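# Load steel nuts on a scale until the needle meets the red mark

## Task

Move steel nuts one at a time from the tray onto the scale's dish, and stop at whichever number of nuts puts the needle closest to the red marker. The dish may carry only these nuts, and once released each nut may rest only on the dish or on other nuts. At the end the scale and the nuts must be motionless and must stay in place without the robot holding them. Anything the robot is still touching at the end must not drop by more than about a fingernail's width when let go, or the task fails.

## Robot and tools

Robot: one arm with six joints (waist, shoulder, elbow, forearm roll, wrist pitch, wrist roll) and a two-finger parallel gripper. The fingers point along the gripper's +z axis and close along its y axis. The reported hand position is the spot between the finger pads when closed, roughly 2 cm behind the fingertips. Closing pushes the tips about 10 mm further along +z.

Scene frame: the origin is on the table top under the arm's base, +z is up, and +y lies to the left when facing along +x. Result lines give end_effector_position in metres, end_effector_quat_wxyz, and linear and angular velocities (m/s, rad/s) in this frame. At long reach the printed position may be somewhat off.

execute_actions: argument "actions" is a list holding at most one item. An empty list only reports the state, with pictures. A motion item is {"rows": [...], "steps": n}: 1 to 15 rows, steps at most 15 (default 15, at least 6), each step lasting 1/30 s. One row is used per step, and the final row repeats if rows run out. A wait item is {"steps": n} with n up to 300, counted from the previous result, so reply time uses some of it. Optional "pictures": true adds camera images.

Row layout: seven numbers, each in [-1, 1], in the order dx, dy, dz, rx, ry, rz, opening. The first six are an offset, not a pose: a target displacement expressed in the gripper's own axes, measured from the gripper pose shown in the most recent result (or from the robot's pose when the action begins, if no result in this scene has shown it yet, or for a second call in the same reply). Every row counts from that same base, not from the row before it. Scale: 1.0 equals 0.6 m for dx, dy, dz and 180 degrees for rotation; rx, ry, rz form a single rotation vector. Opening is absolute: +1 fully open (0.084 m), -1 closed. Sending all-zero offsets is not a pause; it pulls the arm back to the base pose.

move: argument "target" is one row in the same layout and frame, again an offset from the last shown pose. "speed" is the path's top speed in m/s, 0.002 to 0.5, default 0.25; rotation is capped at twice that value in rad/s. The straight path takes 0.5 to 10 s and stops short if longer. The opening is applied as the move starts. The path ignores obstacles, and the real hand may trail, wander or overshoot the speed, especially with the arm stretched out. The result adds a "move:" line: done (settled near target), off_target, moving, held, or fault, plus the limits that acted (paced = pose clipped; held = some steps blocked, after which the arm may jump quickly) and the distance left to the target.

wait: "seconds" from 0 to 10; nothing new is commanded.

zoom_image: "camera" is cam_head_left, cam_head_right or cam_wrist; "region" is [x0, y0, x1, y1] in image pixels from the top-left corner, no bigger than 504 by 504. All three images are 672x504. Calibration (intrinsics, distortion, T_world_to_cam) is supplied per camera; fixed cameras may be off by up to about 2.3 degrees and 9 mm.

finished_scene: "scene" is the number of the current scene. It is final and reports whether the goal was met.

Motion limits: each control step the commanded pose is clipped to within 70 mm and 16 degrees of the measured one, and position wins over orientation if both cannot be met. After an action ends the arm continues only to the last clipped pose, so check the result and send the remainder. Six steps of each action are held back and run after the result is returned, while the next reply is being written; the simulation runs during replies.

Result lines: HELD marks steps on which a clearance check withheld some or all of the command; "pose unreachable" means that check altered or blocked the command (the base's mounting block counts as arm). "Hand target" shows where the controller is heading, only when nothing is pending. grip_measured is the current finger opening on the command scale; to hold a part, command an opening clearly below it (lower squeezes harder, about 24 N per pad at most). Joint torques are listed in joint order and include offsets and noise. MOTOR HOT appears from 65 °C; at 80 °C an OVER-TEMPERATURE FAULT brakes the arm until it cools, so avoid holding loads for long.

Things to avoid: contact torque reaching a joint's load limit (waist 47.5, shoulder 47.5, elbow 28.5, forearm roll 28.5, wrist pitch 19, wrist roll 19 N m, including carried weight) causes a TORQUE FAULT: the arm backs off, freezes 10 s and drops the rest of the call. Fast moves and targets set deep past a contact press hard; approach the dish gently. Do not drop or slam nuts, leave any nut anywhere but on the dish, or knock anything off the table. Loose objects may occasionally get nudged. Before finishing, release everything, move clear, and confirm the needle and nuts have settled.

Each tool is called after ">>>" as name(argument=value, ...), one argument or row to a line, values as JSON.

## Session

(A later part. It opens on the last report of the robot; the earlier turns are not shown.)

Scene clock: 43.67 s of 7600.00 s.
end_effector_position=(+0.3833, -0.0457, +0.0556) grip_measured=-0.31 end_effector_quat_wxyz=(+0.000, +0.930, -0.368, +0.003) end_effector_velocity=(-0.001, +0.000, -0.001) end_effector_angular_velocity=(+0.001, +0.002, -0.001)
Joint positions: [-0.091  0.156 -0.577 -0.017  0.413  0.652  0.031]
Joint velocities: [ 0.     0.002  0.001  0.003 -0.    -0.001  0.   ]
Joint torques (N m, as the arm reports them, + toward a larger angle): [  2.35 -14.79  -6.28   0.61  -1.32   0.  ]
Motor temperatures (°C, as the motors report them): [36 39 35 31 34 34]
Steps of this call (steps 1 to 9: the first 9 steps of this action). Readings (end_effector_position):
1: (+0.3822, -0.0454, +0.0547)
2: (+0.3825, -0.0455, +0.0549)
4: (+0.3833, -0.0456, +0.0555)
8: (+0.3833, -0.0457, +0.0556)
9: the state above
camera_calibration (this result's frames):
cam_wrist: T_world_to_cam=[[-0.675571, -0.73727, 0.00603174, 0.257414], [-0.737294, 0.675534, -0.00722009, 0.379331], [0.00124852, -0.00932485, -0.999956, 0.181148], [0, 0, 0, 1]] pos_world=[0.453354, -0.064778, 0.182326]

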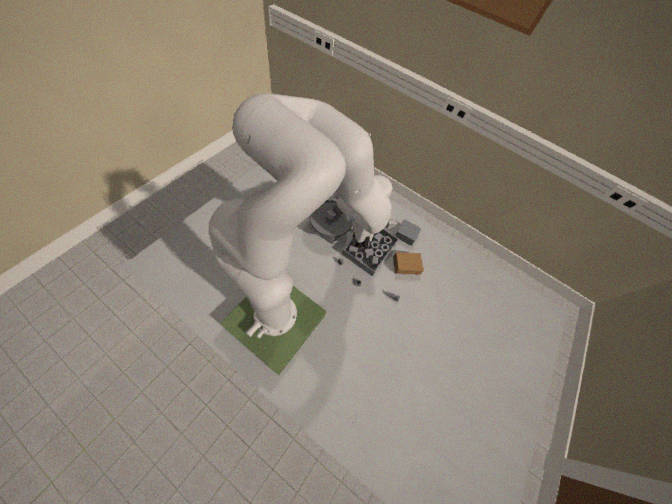

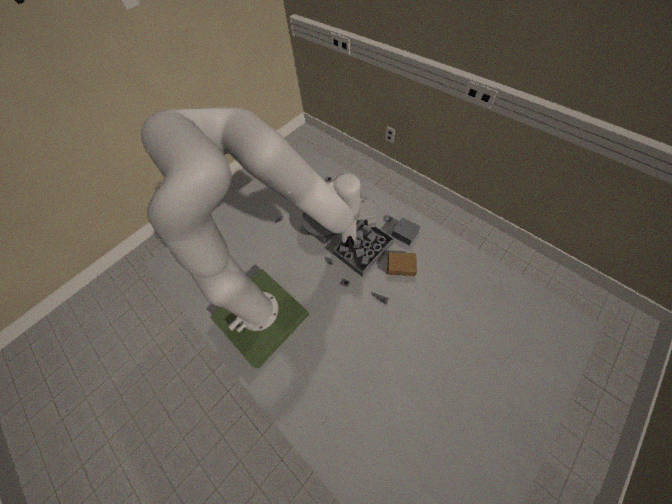

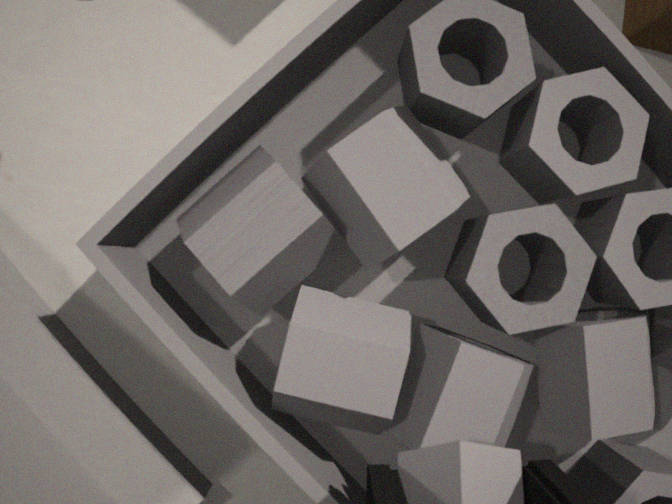

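>>> execute_actions(
  actions=[
    {"rows": [[0,0,-0.006,0,0,0,-0.7],[0,0,-0.015,0,0,0,-0.7],[0,0,-0.027,0,0,0,-0.7],[0,0,-0.042,0,0,0,-0.7],[0,0,-0.057,0,0,0,-0.7],[0,0,-0.07,0,0,0,-0.7],[0,0,-0.082,0,0,0,-0.7],[0,0,-0.09,0,0,0,-0.7],[0,0,-0.092,0,0,0,-0.7]], "steps": 11},
  ],
)

>>> move(
  target=[-0.194, -0.115, -0.05, 0, 0, -0.24, -0.7],
  speed=0.35,
)

Scene clock: 44.33 s of 7600.00 s.
end_effector_position=(+0.3792, -0.0448, +0.0608) grip_measured=-0.31 end_effector_quat_wxyz=(+0.001, +0.930, -0.368, -0.002) end_effector_velocity=(-0.029, +0.005, +0.103) end_effector_angular_velocity=(+0.008, +0.077, +0.003)
Joint positions: [-0.089  0.133 -0.572 -0.016  0.442  0.652  0.031]
Joint velocities: [ 0.009 -0.383  0.039  0.013  0.422 -0.009 -0.   ]
Joint torques (N m, as the arm reports them, + toward a larger angle): [  0.66 -23.81  -9.84   0.44  -2.67  -0.16]
Motor temperatures (°C, as the motors report them): [36 39 35 31 34 34]
Off your previous action's commanded pose: 0.001 m, 0 deg at its last step (step 6 of this call).
Steps of this call (steps 1 to 6: the last 6 steps of your previous action; steps 7 to 15: nothing new was sent; steps 16 to 20: the first 5 steps of this action). Readings (end_effector_position):
16: (+0.3828, -0.0455, +0.0553)
17: (+0.3826, -0.0455, +0.0557)
19: (+0.3805, -0.0451, +0.0581)
20: the state above

Scene clock: 46.50 s of 7600.00 s.
end_effector_position=(+0.3456, +0.0838, +0.1381) grip_measured=-0.31 end_effector_quat_wxyz=(+0.002, +1.000, -0.000, +0.003) end_effector_velocity=(-0.000, +0.002, +0.001) end_effector_angular_velocity=(+0.002, -0.001, +0.008)
Joint positions: [ 0.271 -0.182 -0.505 -0.018  0.682  0.259  0.031]
Joint velocities: [ 0.005 -0.002 -0.001  0.003  0.001 -0.005  0.   ]
Joint torques (N m, as the arm reports them, + toward a larger angle): [  0.94 -14.7  -10.21   0.43  -2.24  -0.03]
Motor temperatures (°C, as the motors report them): [36 39 35 31 34 34]
Hand target: +0.346, +0.084, +0.138; +0.002, +1.000, +0.000, +0.003
Off your previous action's commanded pose: 0.014 m, 0 deg at its last step (step 6 of this call).
Off the commanded pose: 0.001 m, 0 deg.
Kept back: nothing.
move: done
camera_calibration (this result's frames):
cam_wrist: T_world_to_cam=[[0.0107433, -0.999866, 0.0123799, 0.110873], [-0.999917, -0.01083, -0.00695869, 0.412937], [0.00709183, -0.0123041, -0.999899, 0.263183], [0, 0, 0, 1]] pos_world=[0.409845, 0.118569, 0.264657]

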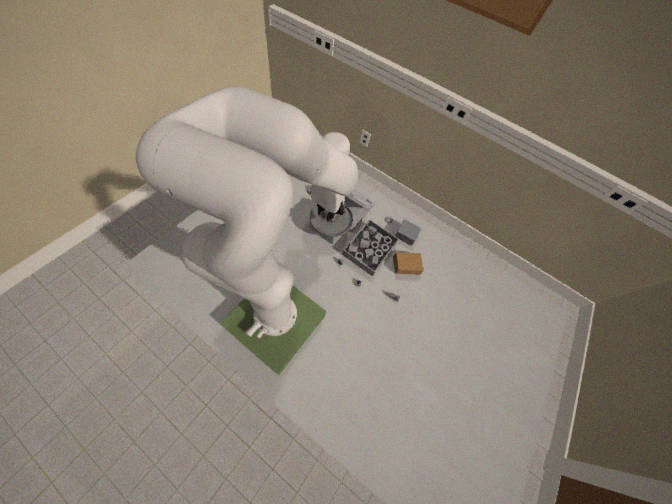

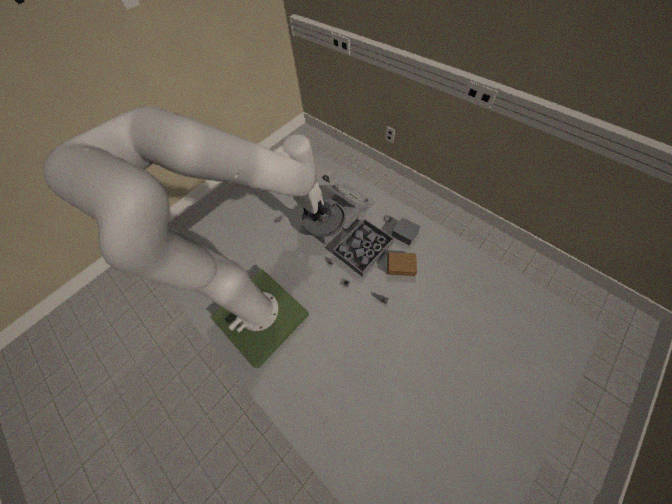

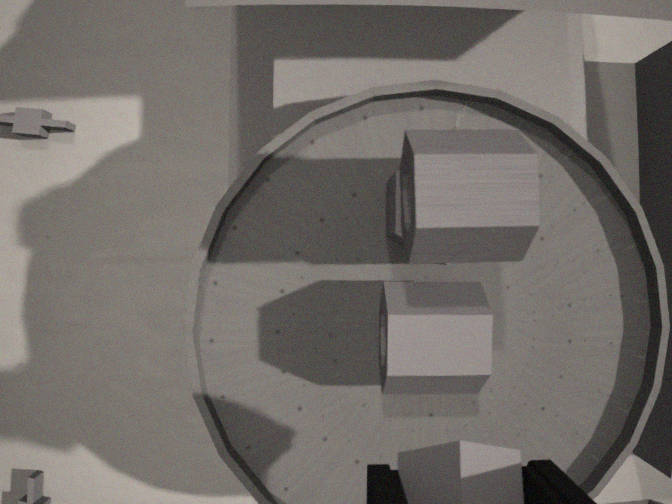

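>>> execute_actions(
  actions=[
    {"rows": [[-0.003,0,0.005,0,0,0,-0.7],[-0.006,0,0.013,0,0,0,-0.7],[-0.009,0,0.024,0,0,0,-0.7],[-0.01,0,0.036,0,0,0,-0.7],[-0.01,0,0.047,0,0,0,-0.7],[-0.01,0,0.056,0,0,0,-0.7],[-0.01,0,0.063,0,0,0,-0.7],[-0.01,0,0.067,0,0,0,-0.7],[-0.01,0,0.07,0,0,0,-0.7]], "steps": 12},
  ],
)

>>> execute_actions(
  actions=[
    {"steps": 14},
  ],
)

Scene clock: 47.07 s of 7600.00 s.
end_effector_position=(+0.3421, +0.0839, +0.1273) grip_measured=-0.31 end_effector_quat_wxyz=(+0.002, +1.000, -0.000, +0.004) end_effector_velocity=(-0.044, -0.006, -0.138) end_effector_angular_velocity=(-0.010, +0.043, -0.000)
Joint positions: [ 0.273 -0.164 -0.483 -0.018  0.641  0.262  0.031]
Joint velocities: [ 0.009  0.277  0.22  -0.009 -0.452  0.022 -0.   ]
Joint torques (N m, as the arm reports them, + toward a larger angle): [  0.69 -12.29  -9.53   0.5   -2.05  -0.11]
Motor temperatures (°C, as the motors report them): [36 39 35 31 34 34]
Steps of this call (steps 1 to 11: nothing new was sent; steps 12 to 17: the first 6 steps of this action). Readings (end_effector_position):
12: (+0.3456, +0.0841, +0.1382)
13: (+0.3455, +0.0841, +0.1378)
15: (+0.3446, +0.0841, +0.1347)
17: the state above

Scene clock: 47.53 s of 7600.00 s.
end_effector_position=(+0.3398, +0.0838, +0.0973) grip_measured=-0.31 end_effector_quat_wxyz=(+0.002, +1.000, -0.000, +0.003) end_effector_velocity=(-0.000, -0.000, -0.005) end_effector_angular_velocity=(-0.001, +0.001, +0.002)
Joint positions: [ 0.273 -0.079 -0.457 -0.021  0.53   0.265  0.031]
Joint velocities: [ 0.     0.014  0.003 -0.002 -0.016  0.     0.   ]
Joint torques (N m, as the arm reports them, + toward a larger angle): [  1.08 -14.28  -9.02   0.49  -3.09  -0.05]
Motor temperatures (°C, as the motors report them): [36 39 35 31 34 34]
Hand target: +0.339, +0.084, +0.097; +0.002, +1.000, -0.000, +0.003
Off the commanded pose: 0.001 m, 0 deg.
Kept back: nothing.
Steps of this call (steps 1 to 6: the last 6 steps of your previous action; steps 7 to 14: nothing new was sent). Readings (end_effector_position):
1: (+0.3407, +0.0837, +0.1224)
2: (+0.3393, +0.0835, +0.1173)
4: (+0.3375, +0.0831, +0.1080)
8: (+0.3382, +0.0834, +0.0989)
14: the state above

>>> execute_actions(
  actions=[
    {"rows": [[0,0,-0.001,0,0,0,-0.55],[0,0,-0.001,0,0,0,-0.42],[0,0,-0.001,0,0,0,-0.33],[0,0,-0.001,0,0,0,-0.29],[0,0,-0.001,0,0,0,-0.27],[0,0,-0.001,0,0,0,-0.25],[0,0,-0.001,0,0,0,-0.23],[0,0,-0.001,0,0,0,-0.21],[0,0,-0.001,0,0,0,-0.19],[0,0,-0.001,0,0,0,-0.16],[0,0,-0.001,0,0,0,-0.12],[0,0,-0.001,0,0,0,-0.06],[0,0,-0.001,0,0,0,0.0],[0,0,-0.001,0,0,0,0.1]], "steps": 15},
  ],
)

>>> execute_actions(
  actions=[
    {"rows": [[0,0,-0.006,0,0,0,0.1],[0,0,-0.015,0,0,0,0.1],[0,0,-0.027,0,0,0,0.1],[0,0,-0.04,0,0,0,0.1],[0,0,-0.05,0,0,0,0.1],[0,0,-0.056,0,0,0,0.1],[0,0,-0.06,0,0,0,0.1]], "steps": 10},
  ],
)

>>> move(
  target=[0.008, 0.345, -0.1, 0, 0, 0, 0.1],
  speed=0.35,
)

Scene clock: 48.33 s of 7600.00 s.
end_effector_position=(+0.3397, +0.0838, +0.0976) grip_measured=-0.23 end_effector_quat_wxyz=(+0.002, +1.000, -0.000, +0.003) end_effector_velocity=(-0.004, -0.001, -0.004) end_effector_angular_velocity=(-0.003, +0.012, +0.001)
Joint positions: [ 0.273 -0.08  -0.457 -0.021  0.532  0.265  0.034]
Joint velocities: [ 0.001  0.006  0.004 -0.     0.002 -0.     0.028]
Joint torques (N m, as the arm reports them, + toward a larger angle): [  0.97 -15.11  -9.04   0.37  -2.1   -0.15]
Motor temperatures (°C, as the motors report them): [36 39 35 31 34 34]
Steps of this call (steps 1 to 15: nothing new was sent; steps 16 to 24: the first 9 steps of this action). Readings (end_effector_position):
16: (+0.3396, +0.0838, +0.0967)
17: (+0.3395, +0.0838, +0.0968)
19: (+0.3396, +0.0838, +0.0973)
23: (+0.3398, +0.0838, +0.0977)
24: the state above

Scene clock: 48.67 s of 7600.00 s.
end_effector_position=(+0.3389, +0.0836, +0.1017) grip_measured=+0.09 end_effector_quat_wxyz=(+0.002, +1.000, -0.000, +0.002) end_effector_velocity=(-0.003, -0.001, +0.085) end_effector_angular_velocity=(-0.004, +0.011, -0.002)
Joint positions: [ 0.273 -0.094 -0.459 -0.021  0.55   0.265  0.048]
Joint velocities: [ 0.004 -0.278 -0.04   0.009  0.33  -0.006  0.003]
Joint torques (N m, as the arm reports them, + toward a larger angle): [  1.09 -18.55 -10.16   0.25  -1.93  -0.11]
Motor temperatures (°C, as the motors report them): [36 39 35 31 34 34]
Off your previous action's commanded pose: 0.000 m, 0 deg at its last step (step 6 of this call).
Steps of this call (steps 1 to 6: the last 6 steps of your previous action; steps 7 to 10: the first 4 steps of this action, its rows measured from where the robot was after step 6). Readings (end_effector_position):
6: (+0.3397, +0.0838, +0.0978)
7: (+0.3397, +0.0838, +0.0979)
8: (+0.3395, +0.0837, +0.0983)
10: the state above

Scene clock: 50.47 s of 7600.00 s.
end_effector_position=(+0.3428, -0.1222, +0.1930) grip_measured=+0.09 end_effector_quat_wxyz=(+0.001, +1.000, -0.000, +0.002) end_effector_velocity=(+0.001, -0.002, +0.001) end_effector_angular_velocity=(+0.001, -0.001, +0.001)
Joint positions: [-0.312 -0.283 -0.597 -0.007  0.871 -0.333  0.048]
Joint velocities: [-0.006  0.002 -0.007  0.002  0.004 -0.009  0.   ]
Joint torques (N m, as the arm reports them, + toward a larger angle): [  1.11 -14.12 -10.71   0.35  -2.07   0.04]
Motor temperatures (°C, as the motors report them): [36 39 35 31 34 34]
Hand target: +0.343, -0.123, +0.193; +0.001, +1.000, -0.001, +0.003
Off your previous action's commanded pose: 0.007 m, 0 deg at its last step (step 6 of this call).
Off the commanded pose: 0.001 m, 0 deg.
Kept back: nothing.
move: done
camera_calibration (this result's frames):
cam_wrist: T_world_to_cam=[[0.0109003, -0.999885, 0.0105669, -0.0955189], [-0.999921, -0.0109663, -0.00620045, 0.40813], [0.00631561, -0.0104984, -0.999925, 0.316057], [0, 0, 0, 1]] pos_world=[0.407143, -0.0877142, 0.319573]

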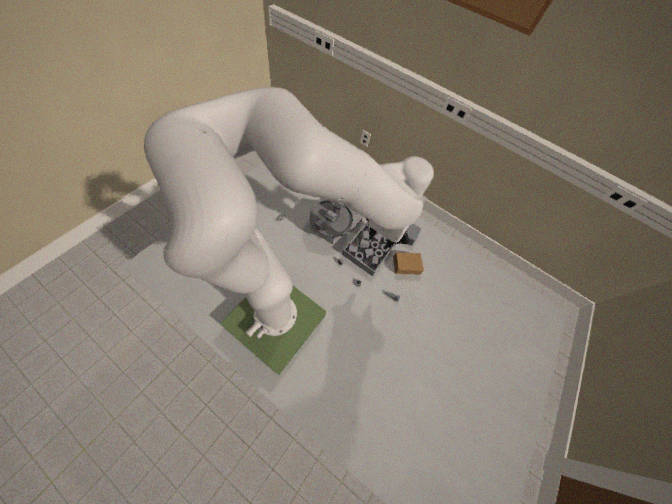

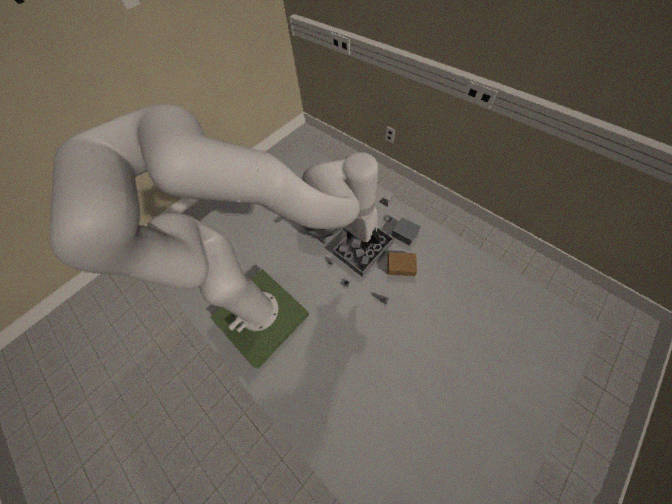

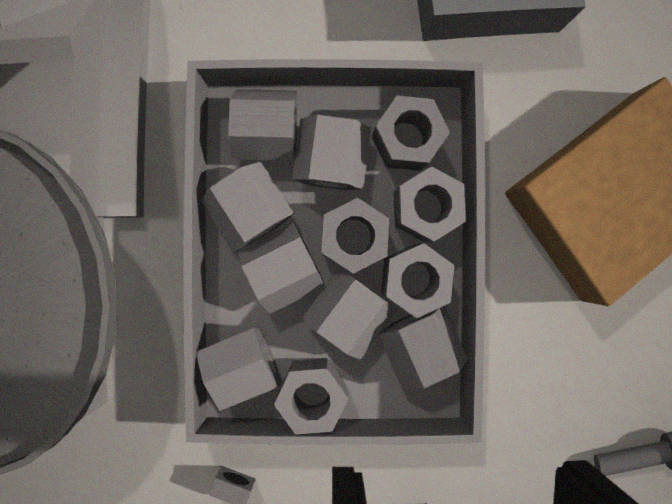

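>>> zoom_image(
  camera="cam_wrist",
  region=[180, 55, 490, 295],
)

>>> zoom_image(
  camera="cam_wrist",
  region=[180, 210, 490, 450],
)

Region (180, 55, 490, 295) of cam_wrist's 672x504 image, scaled by 1.626, with more detail than that image has; it fills the top 390 rows of this view, and the rest is white.

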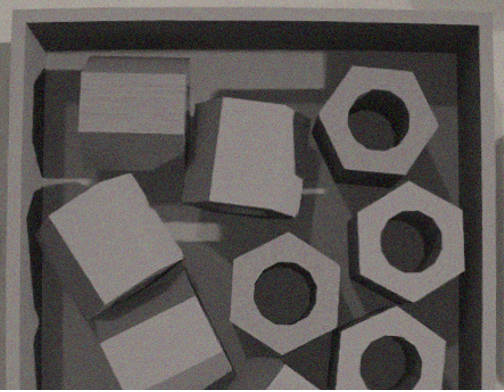

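Region (180, 210, 490, 450) of cam_wrist's 672x504 image, scaled by 1.626, with more detail than that image has; it fills the top 390 rows of this view, and the rest is white.

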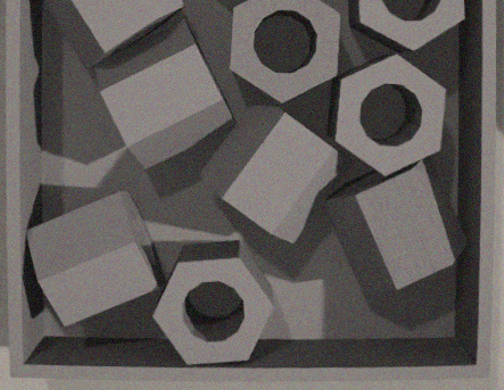

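>>> move(
  target=[0.190, -0.061, 0.155, 0, 0, -0.456, -0.05],
  speed=0.5,
)

Scene clock: 54.13 s of 7600.00 s.
end_effector_position=(+0.4575, -0.0863, +0.1010) grip_measured=-0.06 end_effector_quat_wxyz=(+0.003, +0.755, +0.656, +0.001) end_effector_velocity=(+0.000, +0.000, -0.002) end_effector_angular_velocity=(+0.005, +0.004, +0.011)
Joint positions: [-0.157  0.237 -0.885 -0.012  0.639 -1.605  0.041]
Joint velocities: [-0.     0.007 -0.005  0.008  0.003 -0.018  0.   ]
Joint torques (N m, as the arm reports them, + toward a larger angle): [  1.13 -22.75  -9.33   0.48  -1.91  -0.02]
Motor temperatures (°C, as the motors report them): [36 39 35 31 34 34]
Hand target: +0.458, -0.086, +0.101; +0.003, +0.754, +0.656, +0.001
Off the commanded pose: 0.001 m, 0 deg.
Kept back: nothing.
move: done
camera_calibration (this result's frames):
cam_wrist: T_world_to_cam=[[0.991718, -0.127673, 0.0139879, -0.433629], [-0.1277, -0.991812, 0.00109676, 0.0382133], [0.0137333, -0.00287393, -0.999902, 0.220987], [0, 0, 0, 1]] pos_world=[0.431883, -0.0168271, 0.226988]

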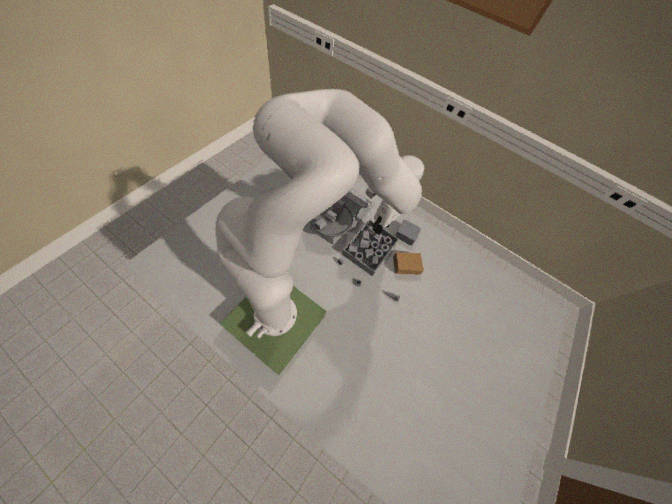

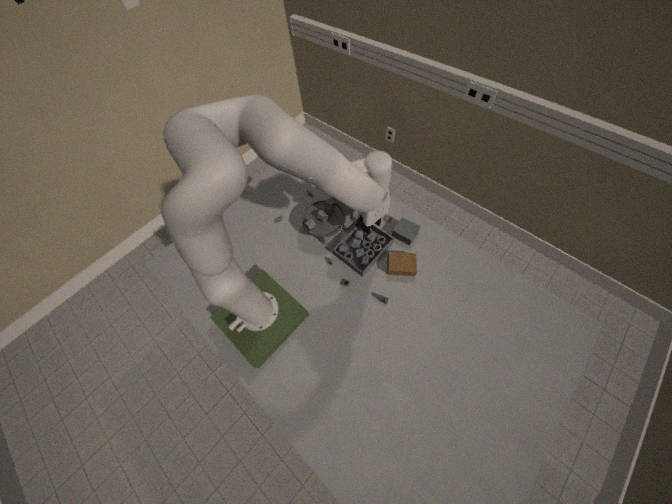

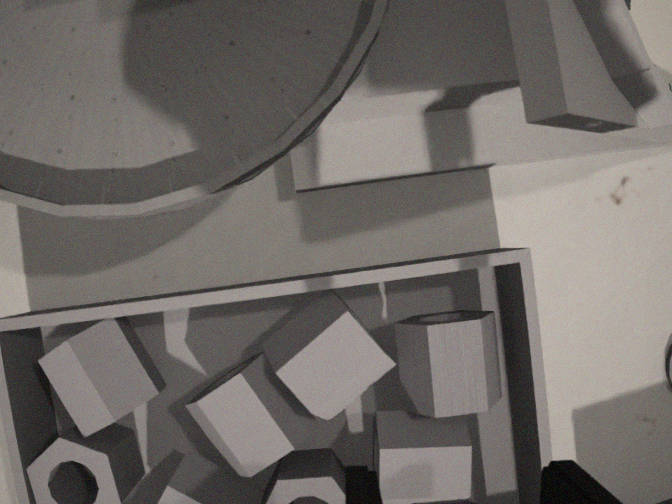

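>>> move(
  target=[0.003, 0.0025, 0.066, 0, 0, 0, -0.05],
  speed=0.15,
)

Scene clock: 55.30 s of 7600.00 s.
end_effector_position=(+0.4597, -0.0848, +0.0619) grip_measured=-0.06 end_effector_quat_wxyz=(+0.003, +0.755, +0.656, +0.001) end_effector_velocity=(-0.001, +0.000, -0.003) end_effector_angular_velocity=(+0.001, +0.004, -0.000)
Joint positions: [-0.154  0.338 -0.885 -0.014  0.537 -1.6    0.041]
Joint velocities: [ 0.     0.007  0.001  0.    -0.003  0.    -0.   ]
Joint torques (N m, as the arm reports them, + toward a larger angle): [  1.02 -23.37  -8.91   0.64  -1.96   0.04]
Motor temperatures (°C, as the motors report them): [36 39 35 31 34 34]
Hand target: +0.459, -0.085, +0.061; +0.003, +0.755, +0.656, +0.001
Off the commanded pose: 0.001 m, 0 deg.
Kept back: nothing.
move: done
camera_calibration (this result's frames):
cam_wrist: T_world_to_cam=[[0.991723, -0.127555, 0.0146547, -0.435107], [-0.127583, -0.991827, 0.000955598, 0.0399709], [0.0144131, -0.00281738, -0.999892, 0.181518], [0, 0, 0, 1]] pos_world=[0.433989, -0.0153446, 0.187837]

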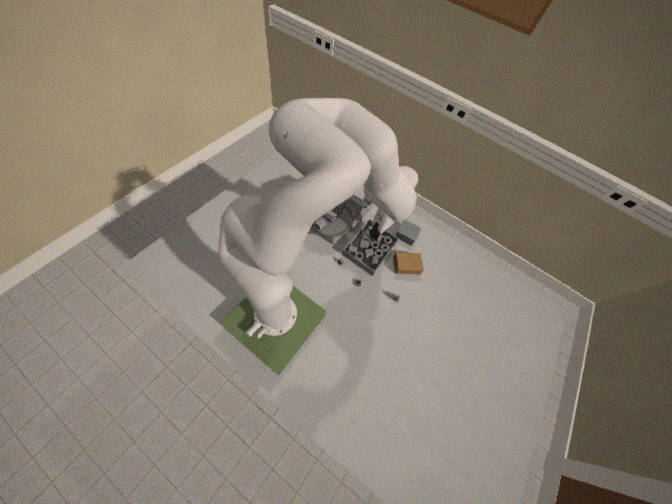

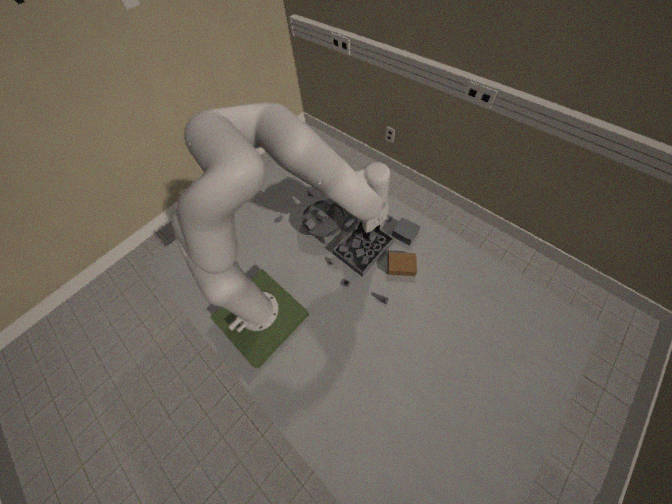

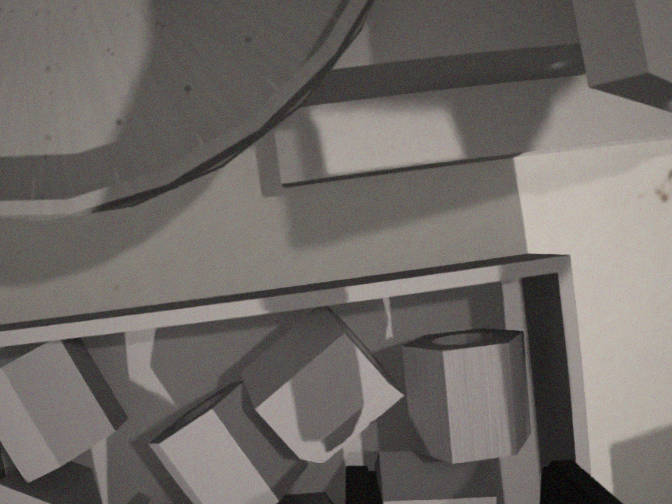

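>>> execute_actions(
  actions=[
    {"rows": [[0,-0.003,0,0,0,0,-0.12],[0,-0.006,0,0,0,0,-0.18],[0,-0.006,0.002,0,0,0,-0.18],[0,-0.006,0.005,0,0,0,-0.18],[0,-0.006,0.008,0,0,0,-0.18],[0,-0.006,0.011,0,0,0,-0.18],[0,-0.006,0.014,0,0,0,-0.18],[0,-0.006,0.017,0,0,0,-0.18],[0,-0.006,0.020,0,0,0,-0.18],[0,-0.006,0.022,0,0,0,-0.18]], "steps": 12},
  ],
)

>>> execute_actions(
  actions=[
    {"steps": 12},
  ],
)

Scene clock: 55.80 s of 7600.00 s.
end_effector_position=(+0.4572, -0.0845, +0.0604) grip_measured=-0.19 end_effector_quat_wxyz=(+0.003, +0.755, +0.656, +0.002) end_effector_velocity=(-0.009, +0.002, -0.030) end_effector_angular_velocity=(+0.001, -0.002, -0.001)
Joint positions: [-0.154  0.336 -0.874 -0.014  0.529 -1.6    0.036]
Joint velocities: [-0.001  0.053  0.039 -0.    -0.094  0.001 -0.004]
Joint torques (N m, as the arm reports them, + toward a larger angle): [  0.77 -22.04  -9.01   0.35  -2.02  -0.12]
Motor temperatures (°C, as the motors report them): [36 39 35 31 34 34]
Steps of this call (steps 1 to 9: nothing new was sent; steps 10 to 15: the first 6 steps of this action). Readings (end_effector_position):
10: (+0.4595, -0.0848, +0.0615)
11: (+0.4592, -0.0847, +0.0616)
13: (+0.4581, -0.0846, +0.0616)
15: the state above

Scene clock: 56.20 s of 7600.00 s.
end_effector_position=(+0.4564, -0.0843, +0.0492) grip_measured=-0.19 end_effector_quat_wxyz=(+0.003, +0.755, +0.656, +0.002) end_effector_velocity=(+0.001, -0.000, -0.003) end_effector_angular_velocity=(-0.001, -0.003, +0.000)
Joint positions: [-0.155  0.363 -0.872 -0.014  0.499 -1.6    0.036]
Joint velocities: [ 0.     0.009 -0.002 -0.001 -0.01   0.001 -0.   ]
Joint torques (N m, as the arm reports them, + toward a larger angle): [  0.99 -23.32  -8.13   0.23  -1.47  -0.11]
Motor temperatures (°C, as the motors report them): [36 39 35 31 34 34]
Hand target: +0.456, -0.084, +0.049; +0.003, +0.755, +0.656, +0.001
Off the commanded pose: 0.001 m, 0 deg.
Kept back: nothing.
Steps of this call (steps 1 to 6: the last 6 steps of your previous action; steps 7 to 12: nothing new was sent). Readings (end_effector_position):
1: (+0.4569, -0.0844, +0.0592)
2: (+0.4567, -0.0844, +0.0578)
4: (+0.4562, -0.0843, +0.0545)
8: (+0.4565, -0.0845, +0.0504)
12: the state above

>>> execute_actions(
  actions=[
    {"rows": [[0,0,0.003,0,0,0,-0.18],[0,0,0.006,0,0,0,-0.18],[0,0,0.009,0,0,0,-0.18],[0,0,0.012,0,0,0,-0.18],[0,0,0.015,0,0,0,-0.18],[0,0,0.016,0,0,0,-0.18],[0,0,0.016,0,0,0,-0.18],[0,0,0.016,0,0,0,-0.18],[0,0,0.016,0,0,0,-0.25],[0,0,0.016,0,0,0,-0.35],[0,0,0.016,0,0,0,-0.45],[0,0,0.016,0,0,0,-0.6],[0,0,0.016,0,0,0,-0.7]], "steps": 15},
  ],
)

>>> execute_actions(
  actions=[
    {"steps": 10},
  ],
)

Scene clock: 56.73 s of 7600.00 s.
end_effector_position=(+0.4557, -0.0842, +0.0407) grip_measured=-0.22 end_effector_quat_wxyz=(+0.003, +0.755, +0.656, +0.001) end_effector_velocity=(+0.002, -0.001, -0.018) end_effector_angular_velocity=(-0.000, -0.005, -0.003)
Joint positions: [-0.155  0.385 -0.873 -0.015  0.48  -1.599  0.035]
Joint velocities: [-0.002  0.054 -0.009  0.001 -0.051  0.001 -0.046]
Joint torques (N m, as the arm reports them, + toward a larger angle): [  1.2  -24.06  -8.27   0.62  -1.61   0.  ]
Motor temperatures (°C, as the motors report them): [36 39 35 31 34 34]
Steps of this call (steps 1 to 7: nothing new was sent; steps 8 to 16: the first 9 steps of this action). Readings (end_effector_position):
8: (+0.4564, -0.0843, +0.0489)
9: (+0.4565, -0.0844, +0.0487)
11: (+0.4565, -0.0843, +0.0472)
15: (+0.4557, -0.0842, +0.0415)
16: the state above

Scene clock: 57.07 s of 7600.00 s.
end_effector_position=(+0.4562, -0.0843, +0.0400) grip_measured=-0.33 end_effector_quat_wxyz=(+0.003, +0.755, +0.656, +0.001) end_effector_velocity=(+0.001, +0.001, -0.000) end_effector_angular_velocity=(+0.000, -0.001, +0.000)
Joint positions: [-0.155  0.388 -0.874 -0.015  0.476 -1.599  0.029]
Joint velocities: [ 0.001  0.001 -0.001  0.001 -0.002  0.     0.   ]
Joint torques (N m, as the arm reports them, + toward a larger angle): [  1.12 -19.54  -8.63   0.63  -3.6    0.07]
Motor temperatures (°C, as the motors report them): [36 39 35 31 34 34]
Hand target: +0.456, -0.084, +0.040; +0.003, +0.755, +0.656, +0.002
Off the commanded pose: 0.000 m, 0 deg.
Kept back: nothing.
Steps of this call (steps 1 to 6: the last 6 steps of your previous action; steps 7 to 10: nothing new was sent). Readings (end_effector_position):
1: (+0.4558, -0.0842, +0.0403)
2: (+0.4560, -0.0843, +0.0401)
4: (+0.4561, -0.0843, +0.0400)
8: (+0.4562, -0.0843, +0.0400)
10: the state above

>>> execute_actions(
  actions=[
    {"rows": [[0,0,-0.005,0,0,0,-0.7],[0,0,-0.013,0,0,0,-0.7],[0,0,-0.025,0,0,0,-0.7],[0,0,-0.04,0,0,0,-0.7],[0,0,-0.057,0,0,0,-0.7],[0,0,-0.075,0,0,0,-0.7],[0.003,0,-0.093,0,0,0,-0.7],[0.009,-0.003,-0.11,0,0,0,-0.7],[0.018,-0.007,-0.127,0,0,0,-0.7],[0.03,-0.011,-0.143,0,0,0,-0.7],[0.045,-0.017,-0.157,0,0,0,-0.7],[0.062,-0.023,-0.169,0,0,0,-0.7],[0.08,-0.03,-0.179,0,0,0,-0.7],[0.098,-0.037,-0.187,0,0,0,-0.7],[0.116,-0.044,-0.192,0,0,0,-0.7]], "steps": 15},
  ],
)

>>> execute_actions(
  actions=[
    {"rows": [[0.065,-0.024,-0.03,0,0,-0.004,-0.7],[0.085,-0.032,-0.03,0,0,-0.008,-0.7],[0.105,-0.04,-0.03,0,0,-0.012,-0.7],[0.125,-0.047,-0.03,0,0,-0.016,-0.7],[0.145,-0.055,-0.03,0,0,-0.02,-0.7],[0.165,-0.062,-0.03,0,0,-0.024,-0.7],[0.185,-0.07,-0.03,0,0,-0.028,-0.7],[0.203,-0.077,-0.03,0,0,-0.032,-0.7],[0.22,-0.083,-0.03,0,0,-0.036,-0.7],[0.235,-0.089,-0.03,0,0,-0.04,-0.7],[0.247,-0.093,-0.03,0,0,-0.044,-0.7],[0.256,-0.097,-0.03,0,0,-0.044,-0.7],[0.262,-0.099,-0.03,0,0,-0.044,-0.7],[0.265,-0.1,-0.03,0,0,-0.044,-0.7]], "steps": 15},
  ],
)

>>> execute_actions(
  actions=[
    {"steps": 14},
  ],
  pictures=true,
)

Scene clock: 58.20 s of 7600.00 s.
end_effector_position=(+0.4562, -0.0835, +0.0726) grip_measured=-0.33 end_effector_quat_wxyz=(+0.003, +0.755, +0.656, +0.001) end_effector_velocity=(+0.025, +0.025, +0.264) end_effector_angular_velocity=(-0.011, -0.079, -0.012)
Joint positions: [-0.152  0.302 -0.871 -0.013  0.561 -1.599  0.029]
Joint velocities: [ 0.068 -0.654 -0.021  0.017  0.596  0.061  0.   ]
Joint torques (N m, as the arm reports them, + toward a larger angle): [  3.24 -24.81  -9.11   0.64  -2.08   0.2 ]
Motor temperatures (°C, as the motors report them): [36 39 35 31 34 34]
Steps of this call (steps 1 to 25: nothing new was sent; steps 26 to 34: the first 9 steps of this action). Readings (end_effector_position):
26: (+0.4568, -0.0844, +0.0398)
27: (+0.4567, -0.0844, +0.0401)
29: (+0.4549, -0.0841, +0.0421)
33: (+0.4553, -0.0840, +0.0640)
34: the state above

Scene clock: 58.70 s of 7600.00 s.
end_effector_position=(+0.4318, +0.0289, +0.1379) grip_measured=-0.33 end_effector_quat_wxyz=(+0.003, +0.733, +0.680, +0.003) end_effector_velocity=(-0.079, +0.333, +0.007) end_effector_angular_velocity=(-0.000, -0.009, +0.355)
Joint positions: [ 0.097  0.061 -0.779 -0.009  0.709 -1.418  0.029]
Joint velocities: [ 0.783 -0.184  0.213 -0.008 -0.033  0.435 -0.   ]
Joint torques (N m, as the arm reports them, + toward a larger angle): [  1.3  -19.84 -10.4    0.65  -2.08  -0.01]
Motor temperatures (°C, as the motors report them): [36 39 35 31 34 34]
Off your previous action's commanded pose: 0.056 m, 0 deg at its last step (step 6 of this call).
Steps of this call (steps 1 to 6: the last 6 steps of your previous action; steps 7 to 15: the first 9 steps of this action, its rows measured from where the robot was after step 6). Readings (end_effector_position):
6: (+0.4530, -0.0556, +0.1236)
7: (+0.4510, -0.0466, +0.1301)
8: (+0.4495, -0.0379, +0.1349)
10: (+0.4462, -0.0215, +0.1386)
14: (+0.4345, +0.0178, +0.1377)
15: the state above

Scene clock: 59.17 s of 7600.00 s.
end_effector_position=(+0.4156, +0.1076, +0.1407) grip_measured=-0.33 end_effector_quat_wxyz=(+0.005, +0.708, +0.707, +0.004) end_effector_velocity=(-0.002, +0.010, +0.001) end_effector_angular_velocity=(-0.001, -0.002, +0.003)
Joint positions: [ 0.285  0.044 -0.764 -0.016  0.709 -1.298  0.029]
Joint velocities: [ 0.023  0.001 -0.002 -0.003 -0.     0.022 -0.   ]
Joint torques (N m, as the arm reports them, + toward a larger angle): [  0.34 -19.71 -10.26   0.4   -2.12   0.07]
Motor temperatures (°C, as the motors report them): [36 39 35 31 34 34]
Hand target: +0.415, +0.109, +0.141; +0.005, +0.707, +0.707, +0.004
Off the commanded pose: 0.003 m, 0 deg.
Kept back: nothing.
Steps of this call (steps 1 to 6: the last 6 steps of your previous action; steps 7 to 14: nothing new was sent). Readings (end_effector_position):
1: (+0.4292, +0.0401, +0.1382)
2: (+0.4267, +0.0512, +0.1385)
4: (+0.4220, +0.0720, +0.1392)
8: (+0.4168, +0.0998, +0.1403)
14: the state above
camera_calibration (this result's frames):
cam_wrist: T_world_to_cam=[[0.999728, 0.00992589, 0.0210912, -0.387016], [0.00992216, -0.999951, 0.000281485, 0.168934], [0.0210929, -0.0000721385, -0.999778, 0.258386], [0, 0, 0, 1]] pos_world=[0.379785, 0.172786, 0.266444]

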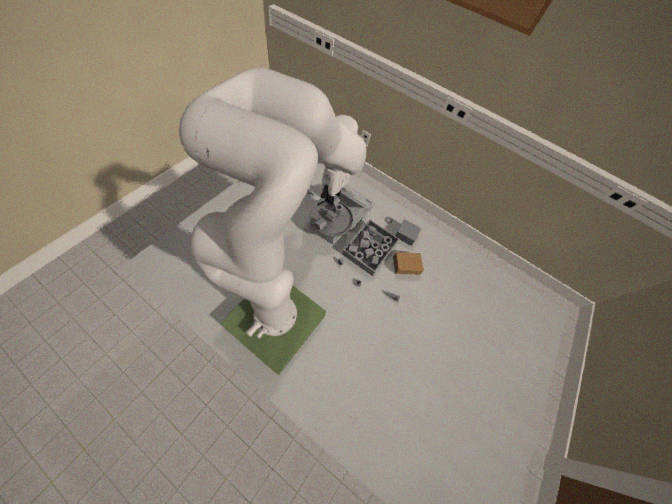

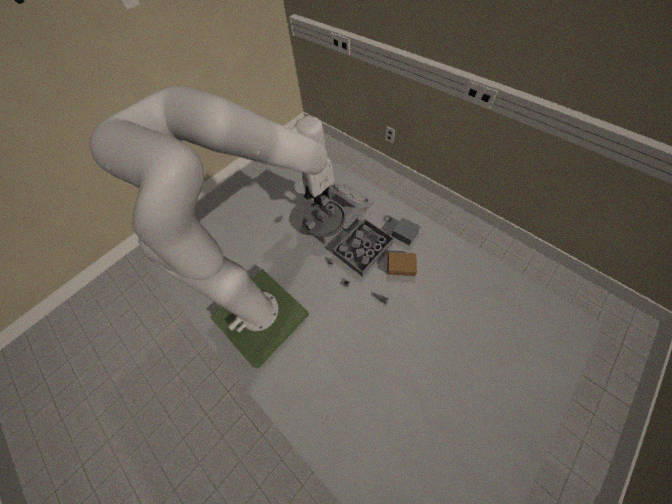

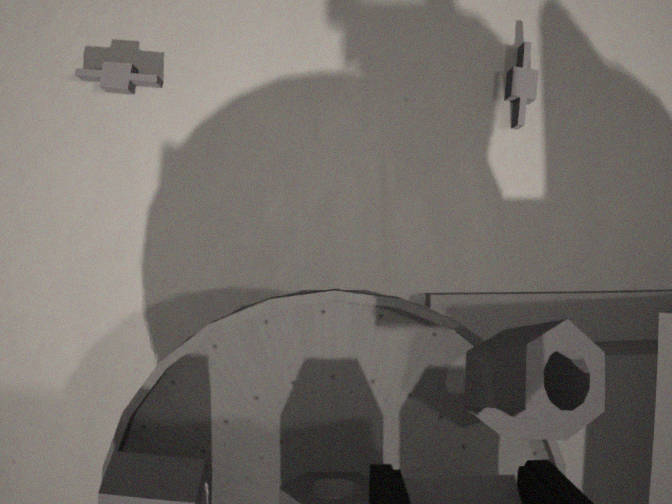

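>>> wait(
  seconds=0.3,
)

Scene clock: 59.70 s of 7600.00 s.
end_effector_position=(+0.4154, +0.1089, +0.1408) grip_measured=-0.33 end_effector_quat_wxyz=(+0.005, +0.707, +0.707, +0.004) end_effector_velocity=(-0.000, +0.000, +0.000) end_effector_angular_velocity=(-0.000, +0.001, +0.000)
Joint positions: [ 0.288  0.043 -0.765 -0.016  0.709 -1.297  0.029]
Joint velocities: [ 0.    -0.001  0.001 -0.     0.001  0.     0.   ]
Joint torques (N m, as the arm reports them, + toward a larger angle): [  1.22 -19.74 -10.62   0.55  -2.16   0.05]
Motor temperatures (°C, as the motors report them): [36 39 35 31 34 34]
Hand target: +0.415, +0.109, +0.141; +0.005, +0.707, +0.707, +0.004
Off the commanded pose: 0.001 m, 0 deg.
Kept back: nothing.
Steps of this call (steps 1 to 16: nothing new was sent). Readings (end_effector_position):
1: (+0.4155, +0.1079, +0.1407)
2: (+0.4155, +0.1081, +0.1407)
4: (+0.4154, +0.1084, +0.1408)
8: (+0.4154, +0.1087, +0.1408)
16: the state above
camera_calibration (this result's frames):
cam_wrist: T_world_to_cam=[[0.999708, 0.0111454, 0.0214219, -0.386994], [0.0111412, -0.999938, 0.000313551, 0.16969], [0.0214241, -0.0000747935, -0.99977, 0.258409], [0, 0, 0, 1]] pos_world=[0.379454, 0.174012, 0.266587]

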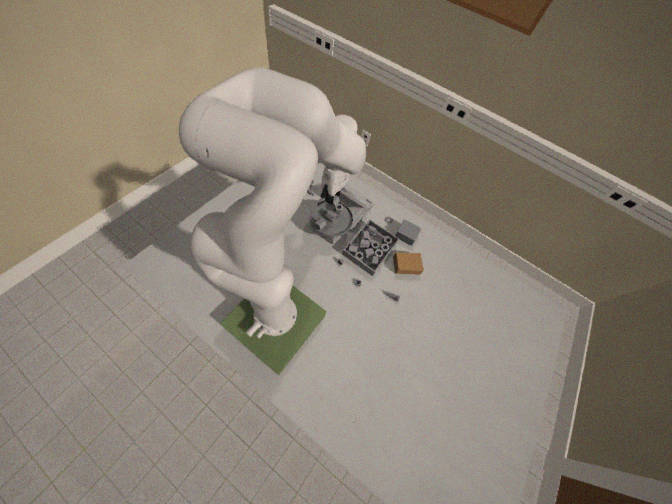

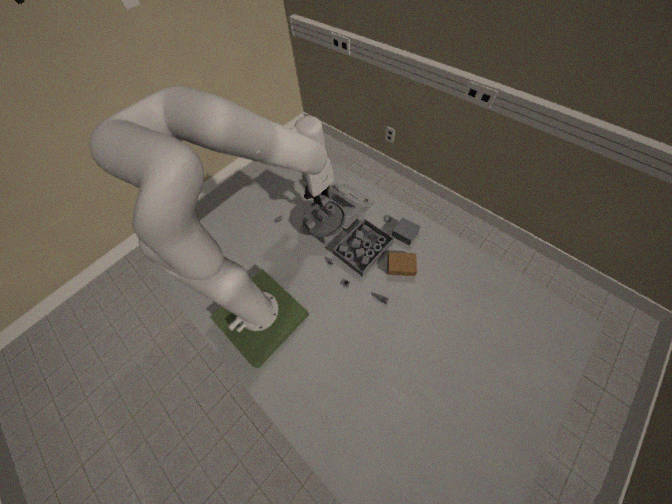

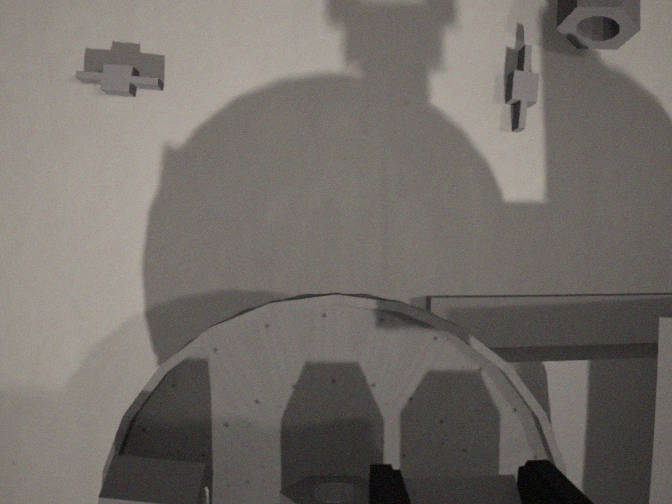

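>>> execute_actions(
  actions=[
    {"rows": [[0.008,-0.003,0.0,0.004,0,0,-0.7],[0.016,-0.007,0.004,0.004,0,0,-0.7],[0.023,-0.01,0.012,0.004,0,0,-0.7],[0.027,-0.012,0.023,0.004,0,0,-0.7],[0.027,-0.012,0.035,0.004,0,0,-0.7],[0.027,-0.012,0.047,0.004,0,0,-0.7],[0.027,-0.012,0.058,0.004,0,0,-0.7],[0.027,-0.012,0.067,0.004,0,0,-0.7],[0.027,-0.012,0.074,0.004,0,0,-0.7],[0.027,-0.012,0.078,0.004,0,0,-0.7],[0.027,-0.012,0.08,0.004,0,0,-0.7]], "steps": 15},
  ],
)

>>> execute_actions(
  actions=[
    {"steps": 14},
  ],
)

Scene clock: 60.33 s of 7600.00 s.
end_effector_position=(+0.4084, +0.1228, +0.1193) grip_measured=-0.33 end_effector_quat_wxyz=(+0.001, +0.707, +0.707, -0.000) end_effector_velocity=(-0.033, +0.015, -0.173) end_effector_angular_velocity=(-0.016, +0.064, -0.005)
Joint positions: [ 0.322  0.091 -0.75  -0.012  0.659 -1.266  0.029]
Joint velocities: [ 0.051  0.374  0.138 -0.001 -0.446  0.06  -0.   ]
Joint torques (N m, as the arm reports them, + toward a larger angle): [ -0.1  -19.29 -10.25   0.49  -2.23   0.06]
Motor temperatures (°C, as the motors report them): [36 39 35 31 34 34]
Steps of this call (steps 1 to 10: nothing new was sent; steps 11 to 19: the first 9 steps of this action). Readings (end_effector_position):
11: (+0.4153, +0.1090, +0.1408)
12: (+0.4150, +0.1096, +0.1408)
14: (+0.4138, +0.1138, +0.1396)
18: (+0.4095, +0.1221, +0.1250)
19: the state above

Scene clock: 60.80 s of 7600.00 s.
end_effector_position=(+0.4093, +0.1251, +0.0939) grip_measured=-0.33 end_effector_quat_wxyz=(+0.001, +0.707, +0.707, +0.001) end_effector_velocity=(-0.001, +0.000, -0.004) end_effector_angular_velocity=(-0.000, +0.003, -0.000)
Joint positions: [ 0.326  0.159 -0.744 -0.013  0.583 -1.26   0.029]
Joint velocities: [ 0.001  0.01   0.001  0.001 -0.008  0.001  0.   ]
Joint torques (N m, as the arm reports them, + toward a larger angle): [  0.7  -17.49  -9.2    0.29  -3.01  -0.01]
Motor temperatures (°C, as the motors report them): [36 39 35 31 34 34]
Hand target: +0.409, +0.125, +0.093; +0.001, +0.707, +0.707, -0.000
Off the commanded pose: 0.001 m, 0 deg.
Kept back: nothing.
Steps of this call (steps 1 to 6: the last 6 steps of your previous action; steps 7 to 14: nothing new was sent). Readings (end_effector_position):
1: (+0.4074, +0.1231, +0.1135)
2: (+0.4066, +0.1234, +0.1081)
4: (+0.4060, +0.1237, +0.0998)
8: (+0.4085, +0.1248, +0.0952)
14: the state above

>>> execute_actions(
  actions=[],
)

Scene clock: 61.57 s of 7600.00 s.
end_effector_position=(+0.4091, +0.1251, +0.0931) grip_measured=-0.33 end_effector_quat_wxyz=(+0.001, +0.707, +0.707, +0.000) end_effector_velocity=(-0.000, -0.000, -0.001) end_effector_angular_velocity=(+0.001, +0.002, -0.003)
Joint positions: [ 0.326  0.16  -0.743 -0.013  0.582 -1.26   0.029]
Joint velocities: [-0.     0.001  0.     0.003 -0.001  0.     0.   ]
Joint torques (N m, as the arm reports them, + toward a larger angle): [  1.83 -16.41  -7.85   0.7   -2.02   0.02]
Motor temperatures (°C, as the motors report them): [36 39 35 31 34 34]
Hand target: +0.409, +0.125, +0.093; +0.001, +0.707, +0.707, -0.000
Off the commanded pose: 0.000 m, 0 deg.
Kept back: nothing.
Steps of this call (steps 1 to 23: nothing new was sent). Readings (end_effector_position):
1: (+0.4093, +0.1251, +0.0938)
2: (+0.4093, +0.1251, +0.0937)
4: (+0.4093, +0.1252, +0.0936)
8: (+0.4092, +0.1252, +0.0934)
23: the state above
camera_calibration (this result's frames):
cam_wrist: T_world_to_cam=[[0.99989, 0.0112737, 0.0096435, -0.378838], [0.0112763, -0.999936, -0.000212052, 0.186047], [0.0096405, 0.000320772, -0.999953, 0.215618], [0, 0, 0, 1]] pos_world=[0.37462, 0.190236, 0.2193]

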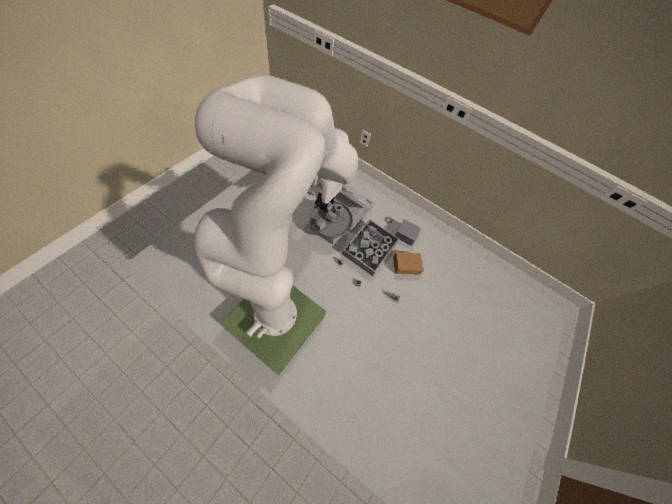

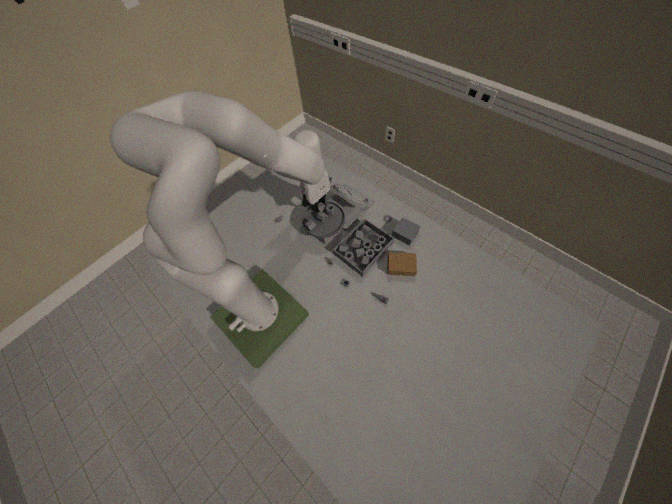

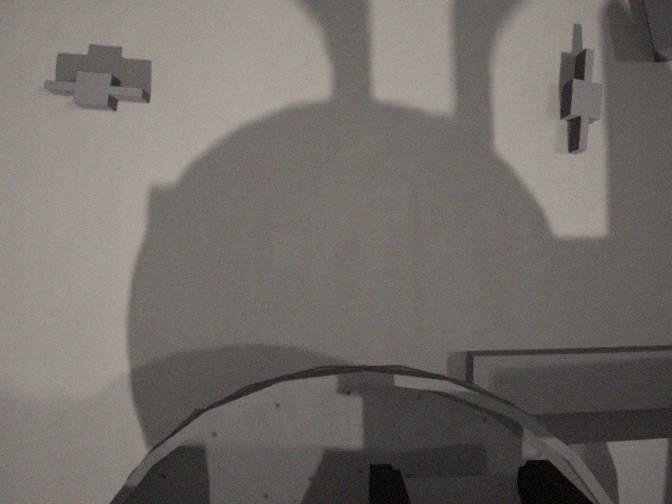

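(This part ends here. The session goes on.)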